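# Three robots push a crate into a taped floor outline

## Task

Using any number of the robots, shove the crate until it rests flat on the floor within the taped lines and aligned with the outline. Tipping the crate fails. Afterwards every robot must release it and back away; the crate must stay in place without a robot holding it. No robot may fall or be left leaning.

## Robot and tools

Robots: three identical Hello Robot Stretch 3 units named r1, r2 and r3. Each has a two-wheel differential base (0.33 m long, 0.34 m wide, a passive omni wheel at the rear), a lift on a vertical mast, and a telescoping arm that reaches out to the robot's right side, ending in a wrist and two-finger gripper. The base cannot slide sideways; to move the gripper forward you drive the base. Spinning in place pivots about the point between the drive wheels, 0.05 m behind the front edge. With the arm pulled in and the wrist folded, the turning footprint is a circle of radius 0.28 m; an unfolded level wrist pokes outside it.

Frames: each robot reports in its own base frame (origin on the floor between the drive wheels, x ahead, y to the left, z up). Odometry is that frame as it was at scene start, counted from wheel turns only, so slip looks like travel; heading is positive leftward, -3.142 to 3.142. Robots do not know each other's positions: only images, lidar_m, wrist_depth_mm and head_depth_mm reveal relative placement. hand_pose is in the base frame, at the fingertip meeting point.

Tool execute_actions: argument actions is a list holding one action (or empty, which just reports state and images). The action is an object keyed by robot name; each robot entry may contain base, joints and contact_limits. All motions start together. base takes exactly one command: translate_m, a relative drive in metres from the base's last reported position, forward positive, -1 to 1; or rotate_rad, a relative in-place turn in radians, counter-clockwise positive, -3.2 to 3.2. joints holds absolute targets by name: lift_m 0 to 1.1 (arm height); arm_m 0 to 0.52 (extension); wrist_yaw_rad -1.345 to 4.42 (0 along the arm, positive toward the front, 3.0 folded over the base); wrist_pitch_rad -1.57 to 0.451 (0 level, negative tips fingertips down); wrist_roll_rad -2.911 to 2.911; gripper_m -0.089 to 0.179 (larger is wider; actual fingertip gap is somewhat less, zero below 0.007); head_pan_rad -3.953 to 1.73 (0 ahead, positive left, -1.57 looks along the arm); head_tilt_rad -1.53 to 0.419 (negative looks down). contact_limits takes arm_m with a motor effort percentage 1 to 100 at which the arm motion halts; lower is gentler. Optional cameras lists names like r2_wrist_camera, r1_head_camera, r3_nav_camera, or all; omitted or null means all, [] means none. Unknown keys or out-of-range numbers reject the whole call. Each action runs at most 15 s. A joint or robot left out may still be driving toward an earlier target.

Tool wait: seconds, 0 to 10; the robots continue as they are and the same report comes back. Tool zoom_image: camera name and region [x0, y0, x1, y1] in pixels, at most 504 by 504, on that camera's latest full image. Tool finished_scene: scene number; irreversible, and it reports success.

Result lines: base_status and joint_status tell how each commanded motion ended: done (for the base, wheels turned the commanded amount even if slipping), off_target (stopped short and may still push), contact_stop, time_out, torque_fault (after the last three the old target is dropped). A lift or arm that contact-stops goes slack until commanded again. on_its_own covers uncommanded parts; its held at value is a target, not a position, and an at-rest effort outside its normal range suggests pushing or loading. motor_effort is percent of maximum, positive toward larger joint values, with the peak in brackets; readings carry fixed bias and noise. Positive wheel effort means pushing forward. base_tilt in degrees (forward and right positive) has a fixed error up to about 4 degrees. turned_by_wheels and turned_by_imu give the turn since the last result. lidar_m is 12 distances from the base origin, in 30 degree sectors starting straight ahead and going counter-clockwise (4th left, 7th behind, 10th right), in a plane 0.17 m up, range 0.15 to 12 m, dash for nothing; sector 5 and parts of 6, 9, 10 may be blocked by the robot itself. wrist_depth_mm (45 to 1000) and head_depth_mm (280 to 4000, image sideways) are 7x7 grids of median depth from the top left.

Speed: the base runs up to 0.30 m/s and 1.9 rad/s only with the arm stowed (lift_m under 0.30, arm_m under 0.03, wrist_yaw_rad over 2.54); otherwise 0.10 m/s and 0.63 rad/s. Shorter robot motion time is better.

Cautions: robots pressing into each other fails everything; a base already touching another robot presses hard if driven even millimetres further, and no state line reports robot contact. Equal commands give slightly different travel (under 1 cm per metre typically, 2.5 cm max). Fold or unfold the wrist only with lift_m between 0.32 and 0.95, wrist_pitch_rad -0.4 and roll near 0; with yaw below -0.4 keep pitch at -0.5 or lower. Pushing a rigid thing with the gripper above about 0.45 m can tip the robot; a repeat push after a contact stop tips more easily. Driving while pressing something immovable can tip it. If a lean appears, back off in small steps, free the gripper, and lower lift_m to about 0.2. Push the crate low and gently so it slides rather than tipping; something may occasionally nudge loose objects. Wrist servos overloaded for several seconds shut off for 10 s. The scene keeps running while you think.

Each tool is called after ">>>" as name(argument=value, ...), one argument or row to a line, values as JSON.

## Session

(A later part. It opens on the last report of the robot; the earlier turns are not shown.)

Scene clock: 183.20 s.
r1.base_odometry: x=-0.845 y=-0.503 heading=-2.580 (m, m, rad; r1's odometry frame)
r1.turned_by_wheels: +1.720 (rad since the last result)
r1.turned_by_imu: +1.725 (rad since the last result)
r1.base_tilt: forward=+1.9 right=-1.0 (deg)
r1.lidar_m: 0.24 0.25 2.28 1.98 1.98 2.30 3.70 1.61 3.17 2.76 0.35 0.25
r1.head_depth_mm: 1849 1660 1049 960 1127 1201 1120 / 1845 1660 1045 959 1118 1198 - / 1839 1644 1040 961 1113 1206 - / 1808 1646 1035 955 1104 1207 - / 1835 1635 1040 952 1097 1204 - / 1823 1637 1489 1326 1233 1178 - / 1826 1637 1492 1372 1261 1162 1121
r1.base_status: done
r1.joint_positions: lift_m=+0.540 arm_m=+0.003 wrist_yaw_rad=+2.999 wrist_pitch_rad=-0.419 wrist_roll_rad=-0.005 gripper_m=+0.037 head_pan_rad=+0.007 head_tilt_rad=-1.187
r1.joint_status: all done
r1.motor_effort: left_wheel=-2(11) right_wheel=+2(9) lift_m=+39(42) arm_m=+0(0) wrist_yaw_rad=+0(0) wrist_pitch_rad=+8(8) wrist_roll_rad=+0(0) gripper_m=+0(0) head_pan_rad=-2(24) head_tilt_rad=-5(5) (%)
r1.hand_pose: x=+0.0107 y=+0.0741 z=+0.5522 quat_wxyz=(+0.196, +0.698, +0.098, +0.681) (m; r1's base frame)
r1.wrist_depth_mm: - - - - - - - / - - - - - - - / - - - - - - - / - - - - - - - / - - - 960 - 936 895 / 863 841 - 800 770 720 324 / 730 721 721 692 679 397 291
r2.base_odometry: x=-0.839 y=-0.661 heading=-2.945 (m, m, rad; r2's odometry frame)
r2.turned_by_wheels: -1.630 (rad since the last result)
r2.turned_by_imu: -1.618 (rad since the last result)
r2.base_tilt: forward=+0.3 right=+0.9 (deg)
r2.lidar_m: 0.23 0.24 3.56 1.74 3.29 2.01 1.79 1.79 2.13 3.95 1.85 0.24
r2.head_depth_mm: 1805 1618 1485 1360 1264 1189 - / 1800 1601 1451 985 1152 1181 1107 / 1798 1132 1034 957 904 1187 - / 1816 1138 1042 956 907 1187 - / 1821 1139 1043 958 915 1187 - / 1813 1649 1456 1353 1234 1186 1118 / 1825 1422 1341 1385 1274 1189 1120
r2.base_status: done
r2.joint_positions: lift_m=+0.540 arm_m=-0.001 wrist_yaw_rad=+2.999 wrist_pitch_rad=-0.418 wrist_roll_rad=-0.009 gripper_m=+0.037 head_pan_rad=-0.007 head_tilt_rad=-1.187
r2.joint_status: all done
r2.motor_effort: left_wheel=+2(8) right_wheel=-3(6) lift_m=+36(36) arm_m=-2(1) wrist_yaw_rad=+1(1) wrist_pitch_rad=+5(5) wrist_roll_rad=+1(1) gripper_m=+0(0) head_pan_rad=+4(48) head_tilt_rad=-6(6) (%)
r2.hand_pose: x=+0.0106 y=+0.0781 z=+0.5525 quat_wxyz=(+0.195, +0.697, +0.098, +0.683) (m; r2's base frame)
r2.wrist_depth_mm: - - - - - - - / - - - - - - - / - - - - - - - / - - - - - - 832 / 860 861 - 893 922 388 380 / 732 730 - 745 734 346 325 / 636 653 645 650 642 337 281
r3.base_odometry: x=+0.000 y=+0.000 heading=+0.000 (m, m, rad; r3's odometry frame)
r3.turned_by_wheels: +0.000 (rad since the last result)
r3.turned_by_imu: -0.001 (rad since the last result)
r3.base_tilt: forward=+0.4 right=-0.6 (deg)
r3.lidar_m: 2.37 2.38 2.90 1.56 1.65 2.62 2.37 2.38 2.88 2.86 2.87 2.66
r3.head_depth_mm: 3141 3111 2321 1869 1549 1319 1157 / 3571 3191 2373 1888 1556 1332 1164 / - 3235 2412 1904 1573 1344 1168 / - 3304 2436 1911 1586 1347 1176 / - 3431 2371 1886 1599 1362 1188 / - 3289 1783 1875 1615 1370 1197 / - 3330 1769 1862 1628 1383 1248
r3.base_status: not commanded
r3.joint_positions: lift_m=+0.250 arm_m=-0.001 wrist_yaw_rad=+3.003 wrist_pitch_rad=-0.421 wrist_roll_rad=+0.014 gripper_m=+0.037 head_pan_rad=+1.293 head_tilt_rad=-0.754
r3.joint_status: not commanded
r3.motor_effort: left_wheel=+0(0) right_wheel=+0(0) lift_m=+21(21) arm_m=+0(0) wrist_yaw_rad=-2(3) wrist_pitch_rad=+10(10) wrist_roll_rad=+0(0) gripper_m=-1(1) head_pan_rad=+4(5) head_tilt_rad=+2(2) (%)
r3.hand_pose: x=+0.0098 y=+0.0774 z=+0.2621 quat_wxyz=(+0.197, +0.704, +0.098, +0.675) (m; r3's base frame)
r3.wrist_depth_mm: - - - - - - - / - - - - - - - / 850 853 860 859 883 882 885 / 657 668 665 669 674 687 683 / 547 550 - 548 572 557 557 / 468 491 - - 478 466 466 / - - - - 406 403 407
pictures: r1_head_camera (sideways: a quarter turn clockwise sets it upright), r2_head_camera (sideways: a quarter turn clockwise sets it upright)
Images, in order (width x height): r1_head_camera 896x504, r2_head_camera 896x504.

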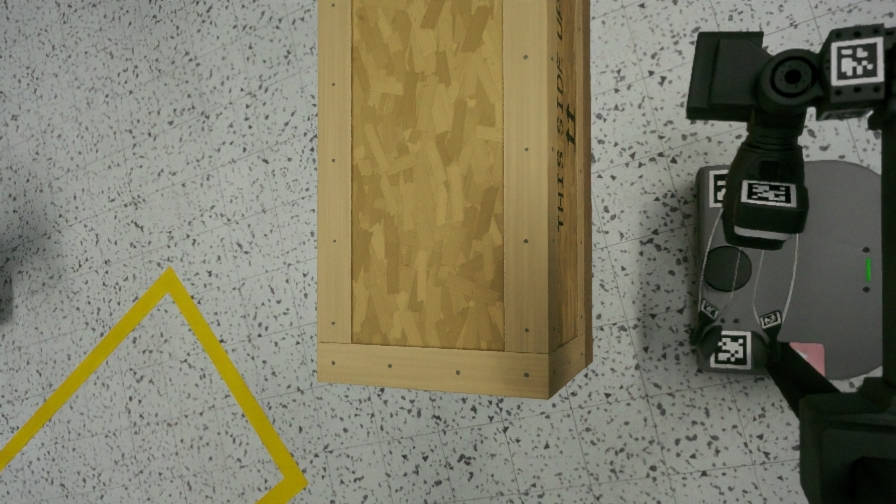

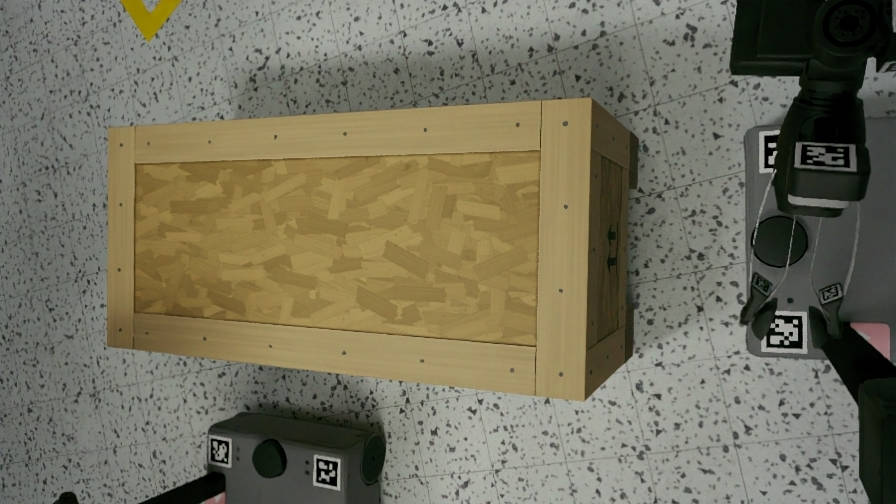

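Well aligned. Test r2's single push; r1 closes in short of contact.

>>> execute_actions(
  actions=[
    {"r1":{"base":{"translate_m":0.16}},"r2":{"base":{"translate_m":0.24}}},
  ],
  cameras=["r1_head_camera","r2_head_camera"],
)

Scene clock: 191.20 s.
r1.base_odometry: x=-0.980 y=-0.588 heading=-2.580 (m, m, rad; r1's odometry frame)
r1.turned_by_wheels: +0.000 (rad since the last result)
r1.turned_by_imu: -0.001 (rad since the last result)
r1.base_tilt: forward=+1.9 right=-1.0 (deg)
r1.lidar_m: - - 0.15 2.02 2.02 2.35 3.85 1.75 3.12 0.35 0.15 -
r1.head_depth_mm: 1848 1673 1509 964 890 1157 1126 / 1854 1665 1499 962 886 1159 - / 1840 1649 1507 959 887 894 - / 1814 1656 1492 957 877 867 - / 1800 1649 1486 952 882 854 - / 1808 1631 1480 1327 898 1160 - / 1799 1631 1483 1369 1260 1168 1127
r1.base_status: done
r1.joint_positions: lift_m=+0.540 arm_m=+0.003 wrist_yaw_rad=+2.999 wrist_pitch_rad=-0.419 wrist_roll_rad=-0.005 gripper_m=+0.037 head_pan_rad=+0.007 head_tilt_rad=-1.187
r1.joint_status: not commanded
r1.motor_effort: left_wheel=-2(5) right_wheel=+3(7) lift_m=+39(39) arm_m=+0(0) wrist_yaw_rad=+1(0) wrist_pitch_rad=+8(8) wrist_roll_rad=+0(0) gripper_m=+0(0) head_pan_rad=-1(1) head_tilt_rad=-5(6) (%)
r1.hand_pose: x=+0.0107 y=+0.0741 z=+0.5522 quat_wxyz=(+0.196, +0.698, +0.098, +0.681) (m; r1's base frame)
r1.wrist_depth_mm: - - - - - - - / - - - - - - - / - - - - - - - / - - - - - - - / - - - 964 - 950 914 / 865 847 - 813 757 323 321 / 731 720 735 689 301 283 278
r2.base_odometry: x=-1.074 y=-0.708 heading=-2.945 (m, m, rad; r2's odometry frame)
r2.turned_by_wheels: +0.001 (rad since the last result)
r2.turned_by_imu: -0.040 (rad since the last result)
r2.base_tilt: forward=+0.2 right=+0.9 (deg)
r2.lidar_m: - - 0.15 0.20 3.85 2.26 1.97 1.97 2.29 4.02 0.15 -
r2.head_depth_mm: 1791 1612 1482 1361 1266 1186 - / 1812 1622 1459 1334 900 845 1102 / 1801 1136 1037 954 880 836 - / 1796 1132 1039 951 885 831 - / 1807 1136 1044 956 885 833 - / 1813 1643 1269 1223 905 840 1129 / 1808 925 1294 1252 1278 1188 1120
r2.base_status: translate_m off_target (by the wheels' count: +0.2397 of +0.2400)
r2.joint_positions: lift_m=+0.540 arm_m=-0.001 wrist_yaw_rad=+3.000 wrist_pitch_rad=-0.417 wrist_roll_rad=-0.009 gripper_m=+0.037 head_pan_rad=-0.003 head_tilt_rad=-1.190
r2.joint_status: not commanded
r2.on_its_own: left_wheel is at rest, and its effort (+59) is outside its rest range (-18 to +18); right_wheel is at rest, and its effort (+31) is outside its rest range (-18 to +18)
r2.motor_effort: left_wheel=+59(94) right_wheel=+31(82) lift_m=+33(36) arm_m=-2(2) wrist_yaw_rad=+1(2) wrist_pitch_rad=+5(6) wrist_roll_rad=+1(1) gripper_m=+0(1) head_pan_rad=+1(3) head_tilt_rad=-4(5) (%)
r2.hand_pose: x=+0.0105 y=+0.0782 z=+0.5528 quat_wxyz=(+0.195, +0.697, +0.098, +0.683) (m; r2's base frame)
r2.wrist_depth_mm: - - - - - - - / - - - - - - - / - - - - - - - / - - - - - - - / 868 864 - 869 652 378 382 / 740 735 - 724 313 322 326 / 654 648 650 621 277 282 282
r3.base_odometry: x=+0.000 y=+0.000 heading=+0.000 (m, m, rad; r3's odometry frame)
r3.turned_by_wheels: +0.000 (rad since the last result)
r3.turned_by_imu: -0.001 (rad since the last result)
r3.base_tilt: forward=+0.4 right=-0.6 (deg)
r3.lidar_m: 2.37 2.38 2.91 1.56 1.65 2.62 2.36 2.38 2.87 2.86 2.86 2.66
r3.head_depth_mm: 3081 3130 2346 1845 1545 1324 1155 / 3536 3181 2375 1885 1558 1340 1163 / - 3248 2397 1900 1570 1337 1170 / - 3360 2432 1920 1580 1353 1181 / - 3331 2377 1887 1598 1365 1187 / - 3217 1804 1859 1604 1372 1194 / - 3125 1782 1865 1623 1384 1245
r3.base_status: not commanded
r3.joint_positions: lift_m=+0.250 arm_m=-0.001 wrist_yaw_rad=+3.003 wrist_pitch_rad=-0.421 wrist_roll_rad=+0.014 gripper_m=+0.037 head_pan_rad=+1.293 head_tilt_rad=-0.754
r3.joint_status: not commanded
r3.motor_effort: left_wheel=+1(0) right_wheel=+0(0) lift_m=+21(21) arm_m=+0(0) wrist_yaw_rad=-2(1) wrist_pitch_rad=+10(10) wrist_roll_rad=+0(0) gripper_m=+2(1) head_pan_rad=+4(4) head_tilt_rad=+2(3) (%)
r3.hand_pose: x=+0.0098 y=+0.0774 z=+0.2621 quat_wxyz=(+0.197, +0.704, +0.098, +0.675) (m; r3's base frame)
r3.wrist_depth_mm: - - - - - - - / - - - - - - - / 855 847 869 873 892 887 890 / 677 667 677 668 667 667 683 / 543 547 - 554 571 556 557 / 465 495 - - 483 468 469 / - - - - 402 405 405
pictures: r1_head_camera (sideways: a quarter turn clockwise sets it upright), r2_head_camera (sideways: a quarter turn clockwise sets it upright)
Images, in order (width x height): r1_head_camera 896x504, r2_head_camera 896x504.

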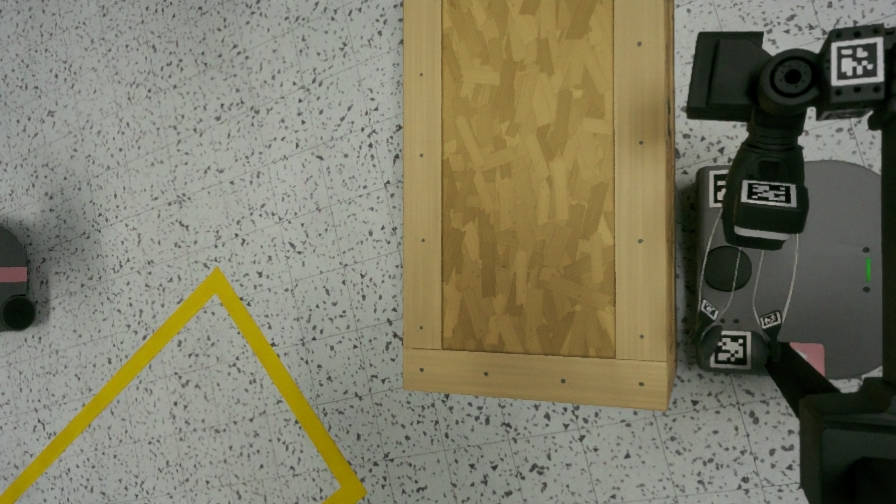

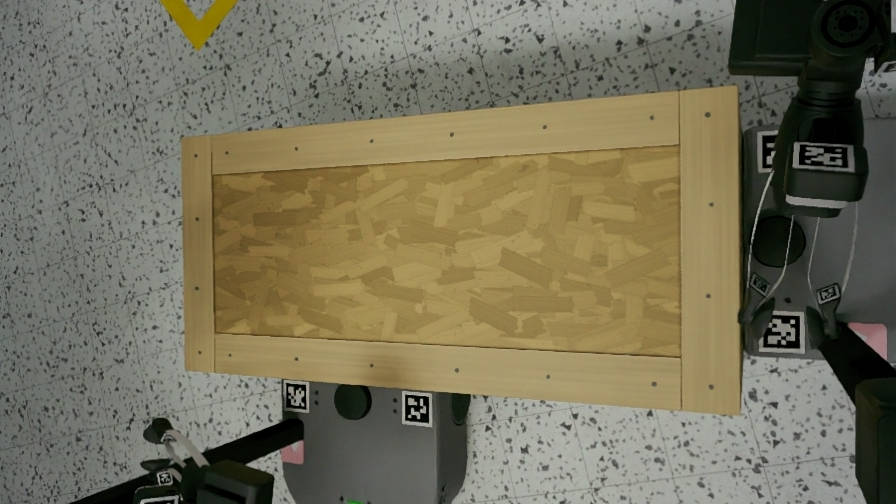

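>>> execute_actions(
  actions=[
    {"r2":{"base":{"translate_m":-0.25},"joints":{"lift_m":0.29}},"r3":{"base":{"rotate_rad":0.91},"joints":{"head_pan_rad":0.3}}},
  ],
  cameras=[],
)

>>> execute_actions(
  actions=[
    {"r2":{"base":{"rotate_rad":1.6}}},
  ],
  cameras=["r2_nav_camera"],
)

>>> execute_actions(
  actions=[
    {"r2":{"base":{"translate_m":0.5}},"r3":{"base":{"translate_m":-0.86}}},
  ],
  cameras=[],
)

>>> execute_actions(
  actions=[
    {"r2":{"base":{"rotate_rad":-1.57},"joints":{"head_pan_rad":-0.5}},"r3":{"base":{"rotate_rad":0.69},"joints":{"head_pan_rad":-0.2}}},
  ],
  cameras=["r2_head_camera","r3_head_camera"],
)

Scene clock: 227.37 s.
r1.base_odometry: x=-0.980 y=-0.588 heading=-2.580 (m, m, rad; r1's odometry frame)
r1.turned_by_wheels: +0.000 (rad since the last result)
r1.turned_by_imu: +0.000 (rad since the last result)
r1.base_tilt: forward=+1.9 right=-1.0 (deg)
r1.lidar_m: - - 0.15 2.02 2.02 2.35 3.85 1.75 3.13 0.35 0.15 -
r1.head_depth_mm: 1834 1668 1514 965 886 1161 1118 / 1834 1654 1511 959 882 1159 - / 1831 1661 1490 954 887 896 - / 1821 1666 1505 956 883 871 - / 1828 1640 1491 953 883 851 - / 1821 1640 1497 1342 896 1171 - / 1809 1645 1483 1369 1253 1171 1125
r1.base_status: not commanded
r1.joint_positions: lift_m=+0.540 arm_m=+0.003 wrist_yaw_rad=+2.999 wrist_pitch_rad=-0.419 wrist_roll_rad=-0.005 gripper_m=+0.037 head_pan_rad=+0.007 head_tilt_rad=-1.187
r1.joint_status: not commanded
r1.motor_effort: left_wheel=-3(2) right_wheel=+3(2) lift_m=+39(39) arm_m=-1(0) wrist_yaw_rad=+2(2) wrist_pitch_rad=+8(8) wrist_roll_rad=+0(0) gripper_m=+0(0) head_pan_rad=-2(2) head_tilt_rad=-6(5) (%)
r1.hand_pose: x=+0.0107 y=+0.0741 z=+0.5522 quat_wxyz=(+0.196, +0.698, +0.098, +0.681) (m; r1's base frame)
r1.wrist_depth_mm: - - - - - - - / - - - - - - - / - - - - - - - / - - - - - - - / - - - 953 996 933 883 / 874 856 - 831 769 327 320 / 729 732 724 699 305 282 276
r2.base_odometry: x=-0.828 y=-0.659 heading=-2.945 (m, m, rad; r2's odometry frame)
r2.turned_by_wheels: +0.000 (rad since the last result)
r2.turned_by_imu: -0.003 (rad since the last result)
r2.base_tilt: forward=+0.2 right=+0.9 (deg)
r2.lidar_m: 0.30 0.31 3.50 1.73 3.41 1.98 1.72 1.72 2.01 3.52 1.95 0.31
r2.head_depth_mm: 1797 1620 1474 1364 1262 1174 1101 / 1791 1624 1470 1332 1245 1186 - / 1819 1131 1033 955 1117 1185 - / 1807 1137 1037 956 1123 1196 - / 1799 1140 1039 955 1122 1197 - / 1786 1391 1334 1350 1249 1187 1123 / 873 1429 1359 1376 1277 1198 1104
r2.base_status: done
r2.joint_positions: lift_m=+0.290 arm_m=-0.001 wrist_yaw_rad=+3.000 wrist_pitch_rad=-0.417 wrist_roll_rad=-0.009 gripper_m=+0.037 head_pan_rad=-0.003 head_tilt_rad=-1.190
r2.joint_status: all done
r2.motor_effort: left_wheel=+1(45) right_wheel=+0(28) lift_m=+26(25) arm_m=-1(2) wrist_yaw_rad=+0(0) wrist_pitch_rad=+5(5) wrist_roll_rad=+1(1) gripper_m=+0(0) head_pan_rad=+2(1) head_tilt_rad=-4(4) (%)
r2.hand_pose: x=+0.0105 y=+0.0782 z=+0.3030 quat_wxyz=(+0.195, +0.697, +0.098, +0.683) (m; r2's base frame)
r2.wrist_depth_mm: - - - - - - - / - - - - - - 296 / 832 793 853 855 863 884 296 / 662 658 687 670 679 676 302 / 539 557 - 565 569 528 305 / 469 487 - - 464 436 312 / - - - - 417 411 314
r3.base_odometry: x=+0.000 y=+0.000 heading=+0.910 (m, m, rad; r3's odometry frame)
r3.turned_by_wheels: +0.910 (rad since the last result)
r3.turned_by_imu: +0.894 (rad since the last result)
r3.base_tilt: forward=+0.4 right=-0.6 (deg)
r3.lidar_m: 2.66 1.56 1.59 2.85 2.38 2.37 2.64 2.87 2.86 2.88 2.38 2.36
r3.head_depth_mm: 2857 2982 2351 1862 1552 1328 1155 / 3169 3152 2376 1868 1558 1329 1163 / 3644 3289 2403 1890 1575 1341 1171 / - 3326 2418 1924 1588 1348 1181 / - 3390 2481 1942 1596 1359 1183 / - 3487 1830 1872 1622 1374 1193 / - 3136 1777 1826 1637 1383 1203
r3.base_status: done
r3.joint_positions: lift_m=+0.250 arm_m=-0.001 wrist_yaw_rad=+3.002 wrist_pitch_rad=-0.421 wrist_roll_rad=+0.014 gripper_m=+0.037 head_pan_rad=+0.307 head_tilt_rad=-0.753
r3.joint_status: all done
r3.motor_effort: left_wheel=-2(8) right_wheel=+3(11) lift_m=+21(21) arm_m=+0(0) wrist_yaw_rad=-3(2) wrist_pitch_rad=+10(10) wrist_roll_rad=+0(0) gripper_m=+1(1) head_pan_rad=-4(56) head_tilt_rad=+0(3) (%)
r3.hand_pose: x=+0.0098 y=+0.0774 z=+0.2621 quat_wxyz=(+0.197, +0.704, +0.098, +0.675) (m; r3's base frame)
r3.wrist_depth_mm: - - - - - - - / - - - - - - - / 865 864 875 875 880 876 887 / 664 669 674 676 678 667 677 / 541 546 - 552 573 559 559 / 469 490 - - 485 466 468 / - - - - 401 404 404
pictures: none
No camera images: the call's "cameras" was empty. Leave "cameras" out to get every camera's image.

Scene clock: 229.70 s.
r1.base_odometry: x=-0.980 y=-0.588 heading=-2.580 (m, m, rad; r1's odometry frame)
r1.turned_by_wheels: +0.000 (rad since the last result)
r1.turned_by_imu: +0.000 (rad since the last result)
r1.base_tilt: forward=+1.9 right=-1.0 (deg)
r1.lidar_m: - - 0.15 2.02 2.02 2.35 3.86 1.75 3.12 0.35 0.15 -
r1.head_depth_mm: 1857 1666 1504 958 891 1142 1116 / 1829 1659 1499 961 888 1159 - / 1825 1656 1506 958 881 897 - / 1814 1642 1504 955 885 873 - / 1823 1645 1502 953 879 849 - / 1814 1641 1486 1355 895 1153 - / 1806 1625 1484 1362 1262 1168 1123
r1.base_status: not commanded
r1.joint_positions: lift_m=+0.540 arm_m=+0.003 wrist_yaw_rad=+2.999 wrist_pitch_rad=-0.419 wrist_roll_rad=-0.005 gripper_m=+0.037 head_pan_rad=+0.007 head_tilt_rad=-1.187
r1.joint_status: not commanded
r1.motor_effort: left_wheel=-3(2) right_wheel=+3(2) lift_m=+40(39) arm_m=+0(0) wrist_yaw_rad=+0(1) wrist_pitch_rad=+7(8) wrist_roll_rad=+0(0) gripper_m=+0(0) head_pan_rad=-1(3) head_tilt_rad=-6(5) (%)
r1.hand_pose: x=+0.0107 y=+0.0741 z=+0.5522 quat_wxyz=(+0.196, +0.698, +0.098, +0.681) (m; r1's base frame)
r1.wrist_depth_mm: - - - - - - - / - - - - - - - / - - - - - - - / - - - - - - - / - - - 938 953 911 899 / 868 848 - 812 763 327 319 / 732 735 709 702 307 282 281
r2.base_odometry: x=-0.828 y=-0.659 heading=-1.345 (m, m, rad; r2's odometry frame)
r2.turned_by_wheels: +1.600 (rad since the last result)
r2.turned_by_imu: +1.579 (rad since the last result)
r2.base_tilt: forward=+0.3 right=+0.9 (deg)
r2.lidar_m: 1.73 3.30 1.97 1.72 1.73 2.02 3.64 1.95 0.31 0.30 0.31 3.55
r2.head_depth_mm: 1802 1632 1475 1367 1261 1008 1002 / 1788 1629 1487 1363 1265 1191 - / 1807 1619 1490 1366 1270 1188 - / 1770 1630 1488 1369 1274 1184 - / 1805 1641 1487 1373 1275 1192 - / 1830 1633 1486 1372 1275 1187 1133 / 1820 1641 1502 1379 1273 1191 1111
r2.base_status: done
r2.joint_positions: lift_m=+0.290 arm_m=-0.001 wrist_yaw_rad=+3.000 wrist_pitch_rad=-0.417 wrist_roll_rad=-0.009 gripper_m=+0.037 head_pan_rad=-0.003 head_tilt_rad=-1.190
r2.joint_status: not commanded
r2.motor_effort: left_wheel=-1(8) right_wheel=+2(11) lift_m=+26(26) arm_m=-2(2) wrist_yaw_rad=+0(0) wrist_pitch_rad=+5(5) wrist_roll_rad=+1(1) gripper_m=+0(0) head_pan_rad=+1(2) head_tilt_rad=-5(4) (%)
r2.hand_pose: x=+0.0105 y=+0.0782 z=+0.3030 quat_wxyz=(+0.195, +0.697, +0.098, +0.683) (m; r2's base frame)
r2.wrist_depth_mm: - - - - - - - / - - - - - - - / 839 818 845 870 866 876 871 / 662 659 684 681 677 694 702 / 546 552 - 548 573 560 570 / 466 488 - - 463 481 484 / - - - - 415 423 417
r3.base_odometry: x=+0.000 y=+0.000 heading=+0.910 (m, m, rad; r3's odometry frame)
r3.turned_by_wheels: +0.000 (rad since the last result)
r3.turned_by_imu: +0.000 (rad since the last result)
r3.base_tilt: forward=+0.4 right=-0.6 (deg)
r3.lidar_m: 2.67 1.56 1.59 2.85 2.37 2.36 2.65 2.87 2.86 2.89 2.37 2.37
r3.head_depth_mm: 2837 2997 2327 1851 1537 1324 1154 / 3183 3205 2375 1878 1557 1333 1161 / 3627 3303 2392 1893 1565 1339 1167 / - 3330 2435 1922 1590 1348 1176 / - 3343 2466 1935 1601 1357 1195 / - 3489 1848 1865 1621 1371 1194 / - 3146 1763 1830 1631 1383 1205
r3.base_status: not commanded
r3.joint_positions: lift_m=+0.250 arm_m=-0.001 wrist_yaw_rad=+3.002 wrist_pitch_rad=-0.421 wrist_roll_rad=+0.014 gripper_m=+0.037 head_pan_rad=+0.307 head_tilt_rad=-0.753
r3.joint_status: not commanded
r3.motor_effort: left_wheel=-2(2) right_wheel=+2(3) lift_m=+21(21) arm_m=+0(0) wrist_yaw_rad=-2(2) wrist_pitch_rad=+10(10) wrist_roll_rad=+0(0) gripper_m=-1(1) head_pan_rad=-4(4) head_tilt_rad=+2(2) (%)
r3.hand_pose: x=+0.0098 y=+0.0774 z=+0.2621 quat_wxyz=(+0.197, +0.704, +0.098, +0.675) (m; r3's base frame)
r3.wrist_depth_mm: - - - - - - - / - - - - - - - / 862 854 867 865 879 886 894 / 666 672 680 677 679 679 685 / 543 549 - 552 569 549 557 / 469 494 - - 479 466 468 / - - - - 402 403 405
pictures: r2_nav_camera (sideways: a quarter turn counterclockwise sets it upright)
Images, in order (width x height): r2_nav_camera 672x504.

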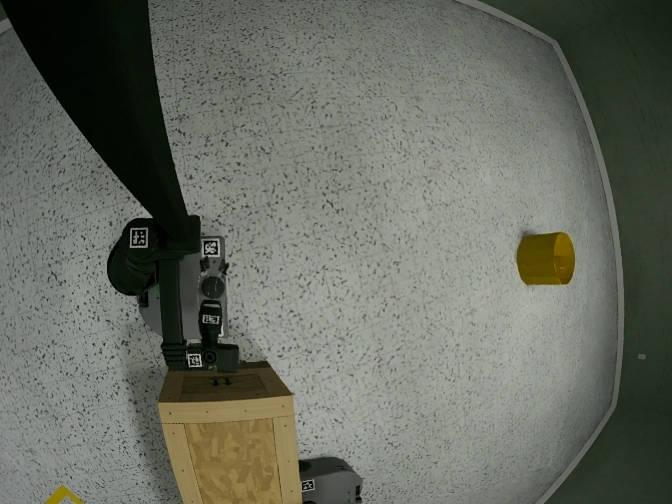

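Scene clock: 234.27 s.
r1.base_odometry: x=-0.980 y=-0.588 heading=-2.580 (m, m, rad; r1's odometry frame)
r1.turned_by_wheels: +0.000 (rad since the last result)
r1.turned_by_imu: +0.000 (rad since the last result)
r1.base_tilt: forward=+1.9 right=-1.1 (deg)
r1.lidar_m: - - 0.15 2.02 2.02 2.35 3.85 1.75 3.13 0.35 0.15 -
r1.head_depth_mm: 1838 1661 1517 958 889 1159 1123 / 1843 1664 1507 961 886 1164 - / 1840 1639 1495 957 886 893 - / 1837 1639 1510 956 882 872 - / 1844 1643 1494 956 877 850 - / 1816 1641 1492 1333 894 1164 - / 1814 1637 1491 1361 1267 1166 1125
r1.base_status: not commanded
r1.joint_positions: lift_m=+0.540 arm_m=+0.003 wrist_yaw_rad=+2.999 wrist_pitch_rad=-0.419 wrist_roll_rad=-0.005 gripper_m=+0.037 head_pan_rad=+0.007 head_tilt_rad=-1.187
r1.joint_status: not commanded
r1.motor_effort: left_wheel=-2(3) right_wheel=+2(2) lift_m=+39(39) arm_m=+0(0) wrist_yaw_rad=+2(1) wrist_pitch_rad=+8(8) wrist_roll_rad=+0(0) gripper_m=+0(1) head_pan_rad=-2(2) head_tilt_rad=-5(5) (%)
r1.hand_pose: x=+0.0107 y=+0.0741 z=+0.5522 quat_wxyz=(+0.196, +0.698, +0.098, +0.681) (m; r1's base frame)
r1.wrist_depth_mm: - - - - - - - / - - - - - - - / - - - - - - - / - - - - - - - / - - - 981 978 925 909 / 882 858 - 804 761 327 318 / 745 727 719 701 306 282 276
r2.base_odometry: x=-0.716 y=-1.146 heading=-1.345 (m, m, rad; r2's odometry frame)
r2.turned_by_wheels: +0.000 (rad since the last result)
r2.turned_by_imu: +0.003 (rad since the last result)
r2.base_tilt: forward=+0.3 right=+0.9 (deg)
r2.lidar_m: 1.24 3.42 2.09 1.84 1.84 2.17 2.98 0.43 0.43 0.96 2.92 3.41
r2.head_depth_mm: 1796 1629 1484 1361 1264 1180 1101 / 1806 1639 1490 1357 1270 1192 - / 1746 1629 1494 1364 1268 1182 - / 1552 1578 1490 1371 1267 1189 - / 1542 1592 1486 1371 1274 1194 - / 1821 1646 1494 1379 1273 1182 1130 / 1821 1640 1500 1378 1280 1180 1107
r2.base_status: done
r2.joint_positions: lift_m=+0.290 arm_m=-0.001 wrist_yaw_rad=+3.000 wrist_pitch_rad=-0.417 wrist_roll_rad=-0.009 gripper_m=+0.037 head_pan_rad=-0.003 head_tilt_rad=-1.190
r2.joint_status: not commanded
r2.motor_effort: left_wheel=-2(9) right_wheel=+2(10) lift_m=+26(26) arm_m=-2(1) wrist_yaw_rad=+1(1) wrist_pitch_rad=+5(5) wrist_roll_rad=+1(1) gripper_m=+1(0) head_pan_rad=+1(1) head_tilt_rad=-4(4) (%)
r2.hand_pose: x=+0.0105 y=+0.0782 z=+0.3030 quat_wxyz=(+0.195, +0.697, +0.098, +0.683) (m; r2's base frame)
r2.wrist_depth_mm: - - - - - - - / - - - - - - - / 828 825 852 866 877 875 879 / 659 664 671 680 676 692 701 / 552 550 - 557 568 568 573 / 465 486 - - 465 479 480 / - - - - 415 416 419
r3.base_odometry: x=-0.528 y=-0.679 heading=+0.910 (m, m, rad; r3's odometry frame)
r3.turned_by_wheels: +0.000 (rad since the last result)
r3.turned_by_imu: +0.001 (rad since the last result)
r3.base_tilt: forward=+0.4 right=-0.6 (deg)
r3.lidar_m: 3.40 2.26 2.95 2.09 1.73 1.72 1.93 2.31 2.30 2.56 3.03 3.00
r3.head_depth_mm: 3662 3164 2352 1869 1541 1323 1154 / - 3233 2373 1877 1552 1331 1166 / - 3225 2409 1899 1578 1348 1172 / - 3313 2444 1918 1591 1348 1179 / - 2369 2391 1941 1600 1362 1182 / - 2411 2367 1964 1611 1373 1199 / - 2438 2327 1994 1637 1382 1205
r3.base_status: done
r3.joint_positions: lift_m=+0.250 arm_m=-0.001 wrist_yaw_rad=+3.002 wrist_pitch_rad=-0.421 wrist_roll_rad=+0.014 gripper_m=+0.037 head_pan_rad=+0.307 head_tilt_rad=-0.753
r3.joint_status: not commanded
r3.motor_effort: left_wheel=-1(13) right_wheel=+3(7) lift_m=+22(21) arm_m=+0(0) wrist_yaw_rad=-1(1) wrist_pitch_rad=+10(10) wrist_roll_rad=+0(0) gripper_m=+1(0) head_pan_rad=-6(5) head_tilt_rad=+2(1) (%)
r3.hand_pose: x=+0.0099 y=+0.0774 z=+0.2621 quat_wxyz=(+0.197, +0.704, +0.098, +0.675) (m; r3's base frame)
r3.wrist_depth_mm: - - - - - - - / - - - - - - - / 854 867 880 874 883 880 884 / 661 660 666 670 675 677 685 / 544 540 - 553 574 561 559 / 469 491 - - 483 469 464 / - - - - 402 401 403
pictures: none
No camera images: the call's "cameras" was empty. Leave "cameras" out to get every camera's image.

Scene clock: 236.37 s.
r1.base_odometry: x=-0.980 y=-0.588 heading=-2.580 (m, m, rad; r1's odometry frame)
r1.turned_by_wheels: +0.000 (rad since the last result)
r1.turned_by_imu: +0.000 (rad since the last result)
r1.base_tilt: forward=+1.9 right=-1.0 (deg)
r1.lidar_m: - - 0.15 2.02 2.02 2.34 3.83 1.74 1.07 0.35 0.15 -
r1.head_depth_mm: 1824 1668 1502 958 888 1155 1131 / 1835 1668 1505 956 889 1161 - / 1838 1659 1507 951 885 899 - / 1821 1644 1501 952 881 871 - / 1817 1642 1490 948 881 851 - / 1826 1642 1477 1335 892 1169 - / 1798 1626 1491 1358 1266 1172 1123
r1.base_status: not commanded
r1.joint_positions: lift_m=+0.540 arm_m=+0.003 wrist_yaw_rad=+2.999 wrist_pitch_rad=-0.419 wrist_roll_rad=-0.005 gripper_m=+0.037 head_pan_rad=+0.007 head_tilt_rad=-1.187
r1.joint_status: not commanded
r1.motor_effort: left_wheel=-3(2) right_wheel=+3(3) lift_m=+40(39) arm_m=+0(0) wrist_yaw_rad=+2(1) wrist_pitch_rad=+7(8) wrist_roll_rad=+0(0) gripper_m=+0(0) head_pan_rad=-2(3) head_tilt_rad=-5(5) (%)
r1.hand_pose: x=+0.0107 y=+0.0741 z=+0.5522 quat_wxyz=(+0.196, +0.698, +0.098, +0.681) (m; r1's base frame)
r1.wrist_depth_mm: - - - - - - - / - - - - - - - / - - - - - - - / - - - - - - - / - - - 979 993 944 896 / 863 851 - 805 758 328 318 / 751 725 701 684 306 281 278
r2.base_odometry: x=-0.716 y=-1.146 heading=-2.915 (m, m, rad; r2's odometry frame)
r2.turned_by_wheels: -1.570 (rad since the last result)
r2.turned_by_imu: -1.550 (rad since the last result)
r2.base_tilt: forward=+0.2 right=+0.9 (deg)
r2.lidar_m: 0.96 2.92 3.46 1.23 3.43 2.07 1.83 1.84 2.19 2.97 0.43 0.43
r2.head_depth_mm: 1788 1609 1031 1209 1263 1179 1095 / 1807 1133 1033 1002 1266 1204 - / 1251 1142 1035 1084 1266 1201 - / 1258 1140 1146 1354 1265 1197 - / 1259 1220 1389 1372 1267 1187 1117 / 853 1420 1354 1377 1275 1185 1104 / 1092 1625 1367 1384 1273 1186 1113
r2.base_status: done
r2.joint_positions: lift_m=+0.290 arm_m=-0.001 wrist_yaw_rad=+3.000 wrist_pitch_rad=-0.417 wrist_roll_rad=-0.009 gripper_m=+0.037 head_pan_rad=-0.493 head_tilt_rad=-1.190
r2.joint_status: all done
r2.motor_effort: left_wheel=+2(13) right_wheel=-3(7) lift_m=+26(26) arm_m=-2(2) wrist_yaw_rad=+1(1) wrist_pitch_rad=+5(5) wrist_roll_rad=+1(1) gripper_m=+0(0) head_pan_rad=-3(35) head_tilt_rad=-4(4) (%)
r2.hand_pose: x=+0.0105 y=+0.0782 z=+0.3030 quat_wxyz=(+0.195, +0.697, +0.098, +0.683) (m; r2's base frame)
r2.wrist_depth_mm: - - - - - - - / - - - - - - - / 839 811 847 851 862 880 870 / 660 667 670 672 681 695 698 / 550 541 - 552 569 561 563 / 464 486 - - 464 483 476 / - - - - 413 418 419
r3.base_odometry: x=-0.528 y=-0.679 heading=+1.600 (m, m, rad; r3's odometry frame)
r3.turned_by_wheels: +0.690 (rad since the last result)
r3.turned_by_imu: +0.678 (rad since the last result)
r3.base_tilt: forward=+0.5 right=-0.6 (deg)
r3.lidar_m: 2.26 2.97 1.90 1.72 1.73 2.12 2.30 2.30 2.83 3.01 3.03 2.30
r3.head_depth_mm: - 3130 2340 1868 1543 1320 1154 / - 3208 2366 1872 1551 1337 1165 / - 2377 2403 1902 1570 1345 1173 / - 2364 2396 1924 1591 1353 1176 / - 2354 2374 1931 1591 1360 1190 / - 3341 2409 1946 1619 1376 1195 / - 2911 2538 1997 1633 1384 1210
r3.base_status: done
r3.joint_positions: lift_m=+0.250 arm_m=-0.001 wrist_yaw_rad=+3.002 wrist_pitch_rad=-0.421 wrist_roll_rad=+0.014 gripper_m=+0.037 head_pan_rad=-0.193 head_tilt_rad=-0.753
r3.joint_status: all done
r3.motor_effort: left_wheel=-2(10) right_wheel=+3(11) lift_m=+21(22) arm_m=+0(0) wrist_yaw_rad=-3(2) wrist_pitch_rad=+10(10) wrist_roll_rad=+0(0) gripper_m=+1(1) head_pan_rad=-5(41) head_tilt_rad=+0(1) (%)
r3.hand_pose: x=+0.0099 y=+0.0774 z=+0.2621 quat_wxyz=(+0.197, +0.704, +0.098, +0.675) (m; r3's base frame)
r3.wrist_depth_mm: - - - - - - - / - - - - - - - / 858 858 884 865 873 884 889 / 661 666 677 670 680 679 687 / 549 547 - 546 569 552 554 / 470 499 - - 480 465 464 / - - - - 402 403 404
pictures: r2_head_camera (sideways: a quarter turn clockwise sets it upright), r3_head_camera (sideways: a quarter turn clockwise sets it upright)
Images, in order (width x height): r2_head_camera 896x504, r3_head_camera 896x504.

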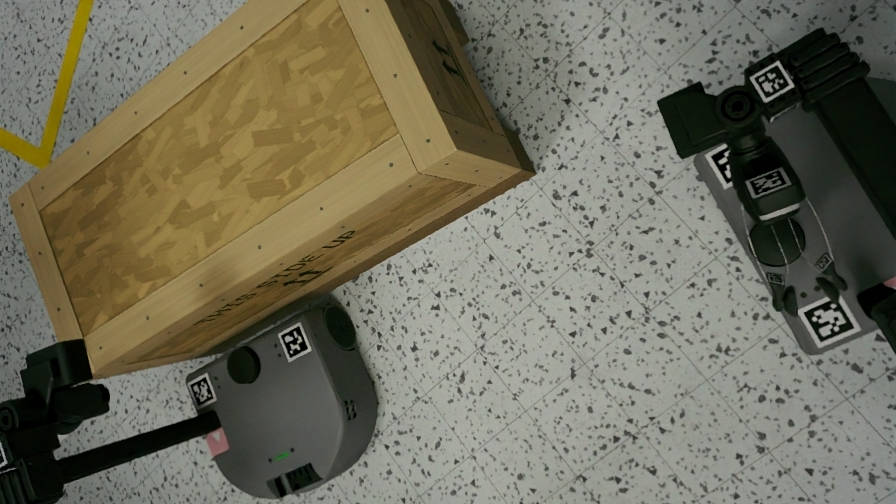

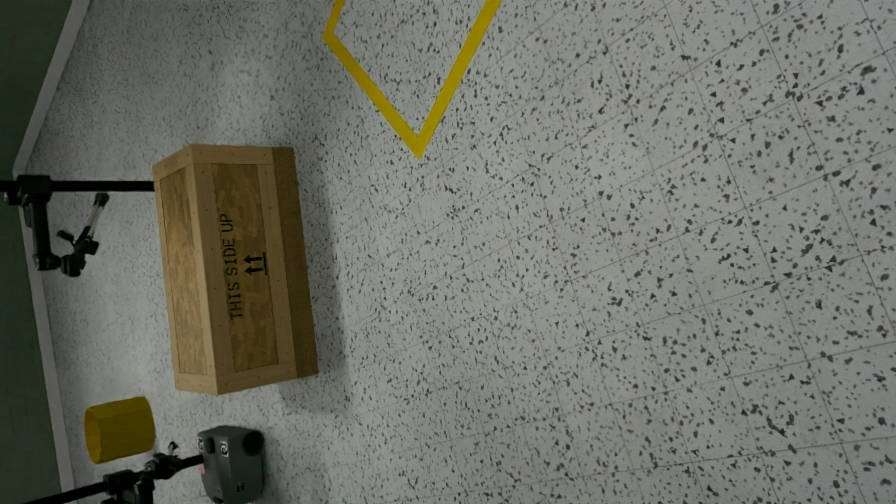

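>>> execute_actions(
  actions=[
    {"r2":{"base":{"translate_m":0.465}}},
  ],
  cameras=[],
)

>>> execute_actions(
  actions=[
    {"r2":{"base":{"rotate_rad":-1.59},"joints":{"head_pan_rad":0,"lift_m":0.54}},"r3":{"joints":{"lift_m":0.54}}},
  ],
  cameras=["r2_head_camera","r2_nav_camera"],
)

Scene clock: 244.30 s.
r1.base_odometry: x=-0.980 y=-0.588 heading=-2.580 (m, m, rad; r1's odometry frame)
r1.turned_by_wheels: +0.000 (rad since the last result)
r1.turned_by_imu: +0.000 (rad since the last result)
r1.base_tilt: forward=+1.9 right=-1.0 (deg)
r1.lidar_m: - - 0.15 2.02 2.02 2.34 3.85 1.74 0.52 0.35 0.15 -
r1.head_depth_mm: 1860 1670 1518 960 890 1153 1122 / 1848 1655 1509 956 884 1159 - / 1833 1649 1501 957 882 897 - / 1838 1664 1493 952 878 874 - / 1809 1648 1496 952 878 851 - / 1832 1641 1491 1334 896 1161 - / 1808 1622 1481 1372 1263 1176 1125
r1.base_status: not commanded
r1.joint_positions: lift_m=+0.540 arm_m=+0.003 wrist_yaw_rad=+2.999 wrist_pitch_rad=-0.419 wrist_roll_rad=-0.005 gripper_m=+0.037 head_pan_rad=+0.007 head_tilt_rad=-1.187
r1.joint_status: not commanded
r1.motor_effort: left_wheel=-3(3) right_wheel=+2(2) lift_m=+39(39) arm_m=+0(0) wrist_yaw_rad=+1(1) wrist_pitch_rad=+8(8) wrist_roll_rad=+0(0) gripper_m=+0(0) head_pan_rad=-2(2) head_tilt_rad=-5(5) (%)
r1.hand_pose: x=+0.0107 y=+0.0741 z=+0.5522 quat_wxyz=(+0.196, +0.698, +0.098, +0.681) (m; r1's base frame)
r1.wrist_depth_mm: - - - - - - - / - - - - - - - / - - - - - - - / - - - - - - - / - - - 943 - 963 898 / 866 834 - 824 768 329 323 / 723 729 725 698 306 281 280
r2.base_odometry: x=-1.170 y=-1.251 heading=-2.915 (m, m, rad; r2's odometry frame)
r2.turned_by_wheels: +0.000 (rad since the last result)
r2.turned_by_imu: +0.003 (rad since the last result)
r2.base_tilt: forward=+0.3 right=+0.9 (deg)
r2.lidar_m: 0.64 2.46 2.94 1.36 1.32 2.58 2.29 2.30 0.32 0.31 0.33 0.46
r2.head_depth_mm: 1789 1142 1034 947 889 1005 1093 / 1801 1135 1038 964 1070 1182 - / 1789 1636 674 1135 1247 1201 - / 1799 1618 629 1199 1241 1193 - / 1799 1606 620 1199 1235 1184 1119 / 663 669 1498 1247 1260 1186 1109 / 642 657 1478 1383 1279 1184 1106
r2.base_status: done
r2.joint_positions: lift_m=+0.290 arm_m=-0.001 wrist_yaw_rad=+3.000 wrist_pitch_rad=-0.417 wrist_roll_rad=-0.009 gripper_m=+0.037 head_pan_rad=-0.493 head_tilt_rad=-1.190
r2.joint_status: not commanded
r2.motor_effort: left_wheel=+2(12) right_wheel=-2(6) lift_m=+26(26) arm_m=-2(2) wrist_yaw_rad=+1(1) wrist_pitch_rad=+5(5) wrist_roll_rad=+0(1) gripper_m=+0(0) head_pan_rad=-4(3) head_tilt_rad=-4(5) (%)
r2.hand_pose: x=+0.0105 y=+0.0782 z=+0.3030 quat_wxyz=(+0.195, +0.697, +0.098, +0.683) (m; r2's base frame)
r2.wrist_depth_mm: - - - - - - - / - - - - - - - / 845 818 858 854 854 884 874 / 665 668 677 674 683 691 700 / 539 549 - 554 570 567 570 / 462 482 - - 457 483 479 / - - - - 413 417 415
r3.base_odometry: x=-0.528 y=-0.679 heading=+1.600 (m, m, rad; r3's odometry frame)
r3.turned_by_wheels: +0.000 (rad since the last result)
r3.turned_by_imu: -0.001 (rad since the last result)
r3.base_tilt: forward=+0.4 right=-0.6 (deg)
r3.lidar_m: 2.26 2.98 1.90 1.72 1.74 2.13 2.30 2.31 2.82 3.01 3.03 2.31
r3.head_depth_mm: - 3137 2349 1861 1546 1316 1152 / - 3210 2380 1883 1558 1320 1162 / - 2377 2415 1908 1575 1343 1162 / - 2371 2415 1929 1592 1354 1181 / - 2363 2404 1948 1604 1365 1186 / - 3130 2402 1976 1605 1371 1192 / - 3548 2533 1979 1626 1384 1201
r3.base_status: not commanded
r3.joint_positions: lift_m=+0.250 arm_m=-0.001 wrist_yaw_rad=+3.002 wrist_pitch_rad=-0.421 wrist_roll_rad=+0.014 gripper_m=+0.037 head_pan_rad=-0.193 head_tilt_rad=-0.753
r3.joint_status: not commanded
r3.motor_effort: left_wheel=-2(2) right_wheel=+3(3) lift_m=+21(22) arm_m=+0(0) wrist_yaw_rad=-2(2) wrist_pitch_rad=+10(10) wrist_roll_rad=+0(0) gripper_m=+0(1) head_pan_rad=-4(5) head_tilt_rad=+2(2) (%)
r3.hand_pose: x=+0.0099 y=+0.0774 z=+0.2621 quat_wxyz=(+0.197, +0.704, +0.098, +0.675) (m; r3's base frame)
r3.wrist_depth_mm: - - - - - - - / - - - - - - - / 866 861 872 869 862 866 885 / 656 670 669 670 676 673 685 / 542 552 - 548 572 553 551 / 468 488 - - 484 464 471 / - - - - 403 407 406
pictures: none
No camera images: the call's "cameras" was empty. Leave "cameras" out to get every camera's image.

Scene clock: 247.83 s.
r1.base_odometry: x=-0.980 y=-0.588 heading=-2.580 (m, m, rad; r1's odometry frame)
r1.turned_by_wheels: +0.000 (rad since the last result)
r1.turned_by_imu: +0.000 (rad since the last result)
r1.base_tilt: forward=+1.9 right=-1.0 (deg)
r1.lidar_m: - - 0.15 2.02 2.02 2.35 3.84 1.74 0.45 0.35 0.15 -
r1.head_depth_mm: 1833 1644 1514 962 892 1154 1119 / 1845 1662 1505 961 888 1157 - / 1847 1658 1516 957 885 900 - / 1814 1658 1498 952 881 873 - / 1822 1641 1499 954 877 855 - / 1811 1625 1488 1333 895 1165 - / 1818 1636 1485 1373 1261 1173 1124
r1.base_status: not commanded
r1.joint_positions: lift_m=+0.540 arm_m=+0.003 wrist_yaw_rad=+2.999 wrist_pitch_rad=-0.419 wrist_roll_rad=-0.005 gripper_m=+0.037 head_pan_rad=+0.007 head_tilt_rad=-1.187
r1.joint_status: not commanded
r1.motor_effort: left_wheel=-2(2) right_wheel=+3(2) lift_m=+39(39) arm_m=+0(0) wrist_yaw_rad=+1(1) wrist_pitch_rad=+7(8) wrist_roll_rad=+0(0) gripper_m=-1(0) head_pan_rad=-1(2) head_tilt_rad=-5(5) (%)
r1.hand_pose: x=+0.0107 y=+0.0741 z=+0.5522 quat_wxyz=(+0.196, +0.698, +0.098, +0.681) (m; r1's base frame)
r1.wrist_depth_mm: - - - - - - - / - - - - - - - / - - - - - - - / - - - - - - - / - - - 952 - 932 906 / 902 825 - 811 785 330 318 / 754 730 727 688 302 279 278
r2.base_odometry: x=-1.169 y=-1.251 heading=+1.779 (m, m, rad; r2's odometry frame)
r2.turned_by_wheels: -1.590 (rad since the last result)
r2.turned_by_imu: -1.577 (rad since the last result)
r2.base_tilt: forward=+0.3 right=+0.8 (deg)
r2.lidar_m: 0.31 0.32 0.45 0.64 2.46 2.91 1.37 1.32 2.60 2.29 2.29 0.32
r2.head_depth_mm: 1788 1624 1474 1367 1269 1191 - / 1804 1616 1488 1354 1255 1177 1100 / 1791 1637 1034 962 1169 1182 - / 1801 1631 1031 955 1171 1190 - / 1822 1634 1039 958 1182 1198 - / 1809 1639 1041 961 1186 1185 1120 / 1821 1645 1043 961 1086 1078 1114
r2.base_status: done
r2.joint_positions: lift_m=+0.540 arm_m=-0.001 wrist_yaw_rad=+3.000 wrist_pitch_rad=-0.417 wrist_roll_rad=-0.009 gripper_m=+0.037 head_pan_rad=-0.007 head_tilt_rad=-1.190
r2.joint_status: all done
r2.motor_effort: left_wheel=+3(11) right_wheel=-2(9) lift_m=+37(42) arm_m=-2(2) wrist_yaw_rad=+1(0) wrist_pitch_rad=+5(5) wrist_roll_rad=+1(1) gripper_m=+1(0) head_pan_rad=+3(35) head_tilt_rad=-5(4) (%)
r2.hand_pose: x=+0.0105 y=+0.0782 z=+0.5526 quat_wxyz=(+0.195, +0.697, +0.098, +0.683) (m; r2's base frame)
r2.wrist_depth_mm: - - - - - - - / - - - - - - - / - - - - 715 601 606 / - - - 823 734 482 465 / 849 874 - 679 677 451 381 / 738 730 - 674 701 459 338 / 636 641 648 649 655 442 330
r3.base_odometry: x=-0.528 y=-0.679 heading=+1.600 (m, m, rad; r3's odometry frame)
r3.turned_by_wheels: +0.000 (rad since the last result)
r3.turned_by_imu: -0.001 (rad since the last result)
r3.base_tilt: forward=+0.4 right=-0.6 (deg)
r3.lidar_m: 2.26 2.97 1.90 1.73 1.74 2.13 2.30 2.32 2.82 3.00 3.02 2.30
r3.head_depth_mm: - 3142 2339 1867 1546 1318 1158 / - 3211 2374 1880 1563 1336 1158 / - 2367 2388 1886 1577 1340 1171 / - 2381 2423 1919 1592 1347 1176 / - 2355 2403 1943 1604 1366 1187 / - 3267 2392 1972 1613 1369 1194 / - 3501 2551 1972 1634 1376 1203
r3.base_status: not commanded
r3.joint_positions: lift_m=+0.540 arm_m=-0.001 wrist_yaw_rad=+3.002 wrist_pitch_rad=-0.421 wrist_roll_rad=+0.014 gripper_m=+0.037 head_pan_rad=-0.193 head_tilt_rad=-0.753
r3.joint_status: all done
r3.motor_effort: left_wheel=-2(2) right_wheel=+3(3) lift_m=+29(31) arm_m=+0(0) wrist_yaw_rad=-1(0) wrist_pitch_rad=+10(10) wrist_roll_rad=+0(0) gripper_m=+0(1) head_pan_rad=-5(4) head_tilt_rad=+2(2) (%)
r3.hand_pose: x=+0.0100 y=+0.0774 z=+0.5518 quat_wxyz=(+0.197, +0.704, +0.098, +0.675) (m; r3's base frame)
r3.wrist_depth_mm: - - - - - - - / - - - - - - - / - - - - - - - / - - - - - - - / 944 950 - 950 - 944 954 / 802 805 - 801 828 813 814 / 700 692 700 702 695 711 706
pictures: r2_head_camera (sideways: a quarter turn clockwise sets it upright), r2_nav_camera (sideways: a quarter turn counterclockwise sets it upright)
Images, in order (width x height): r2_head_camera 896x504, r2_nav_camera 672x504.

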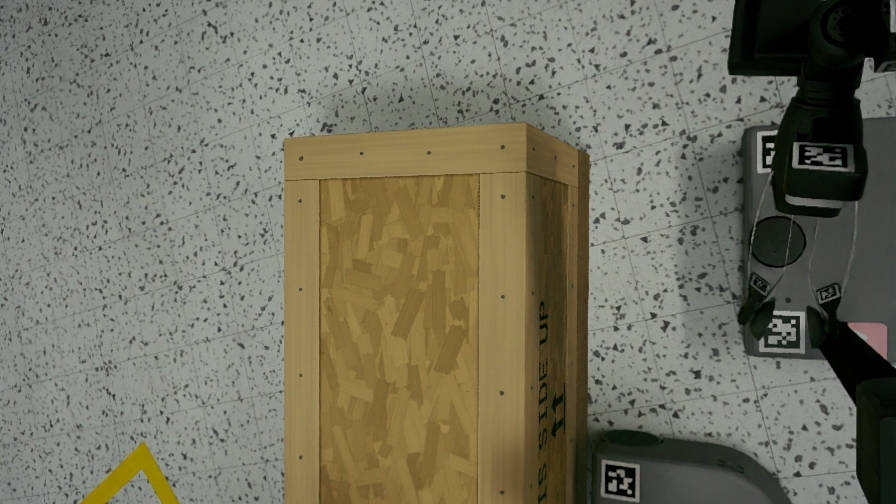

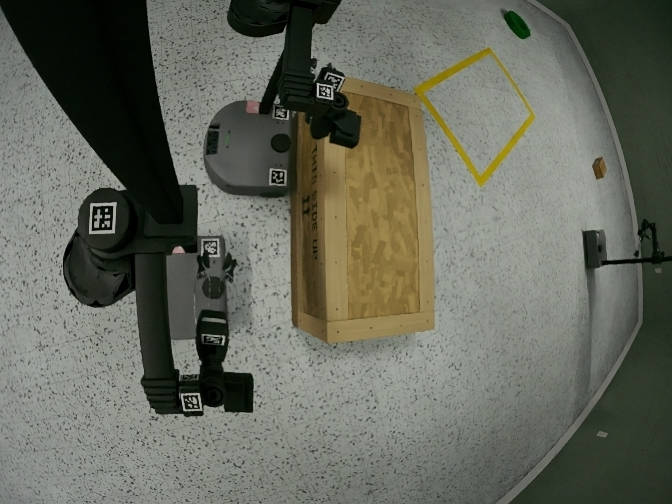

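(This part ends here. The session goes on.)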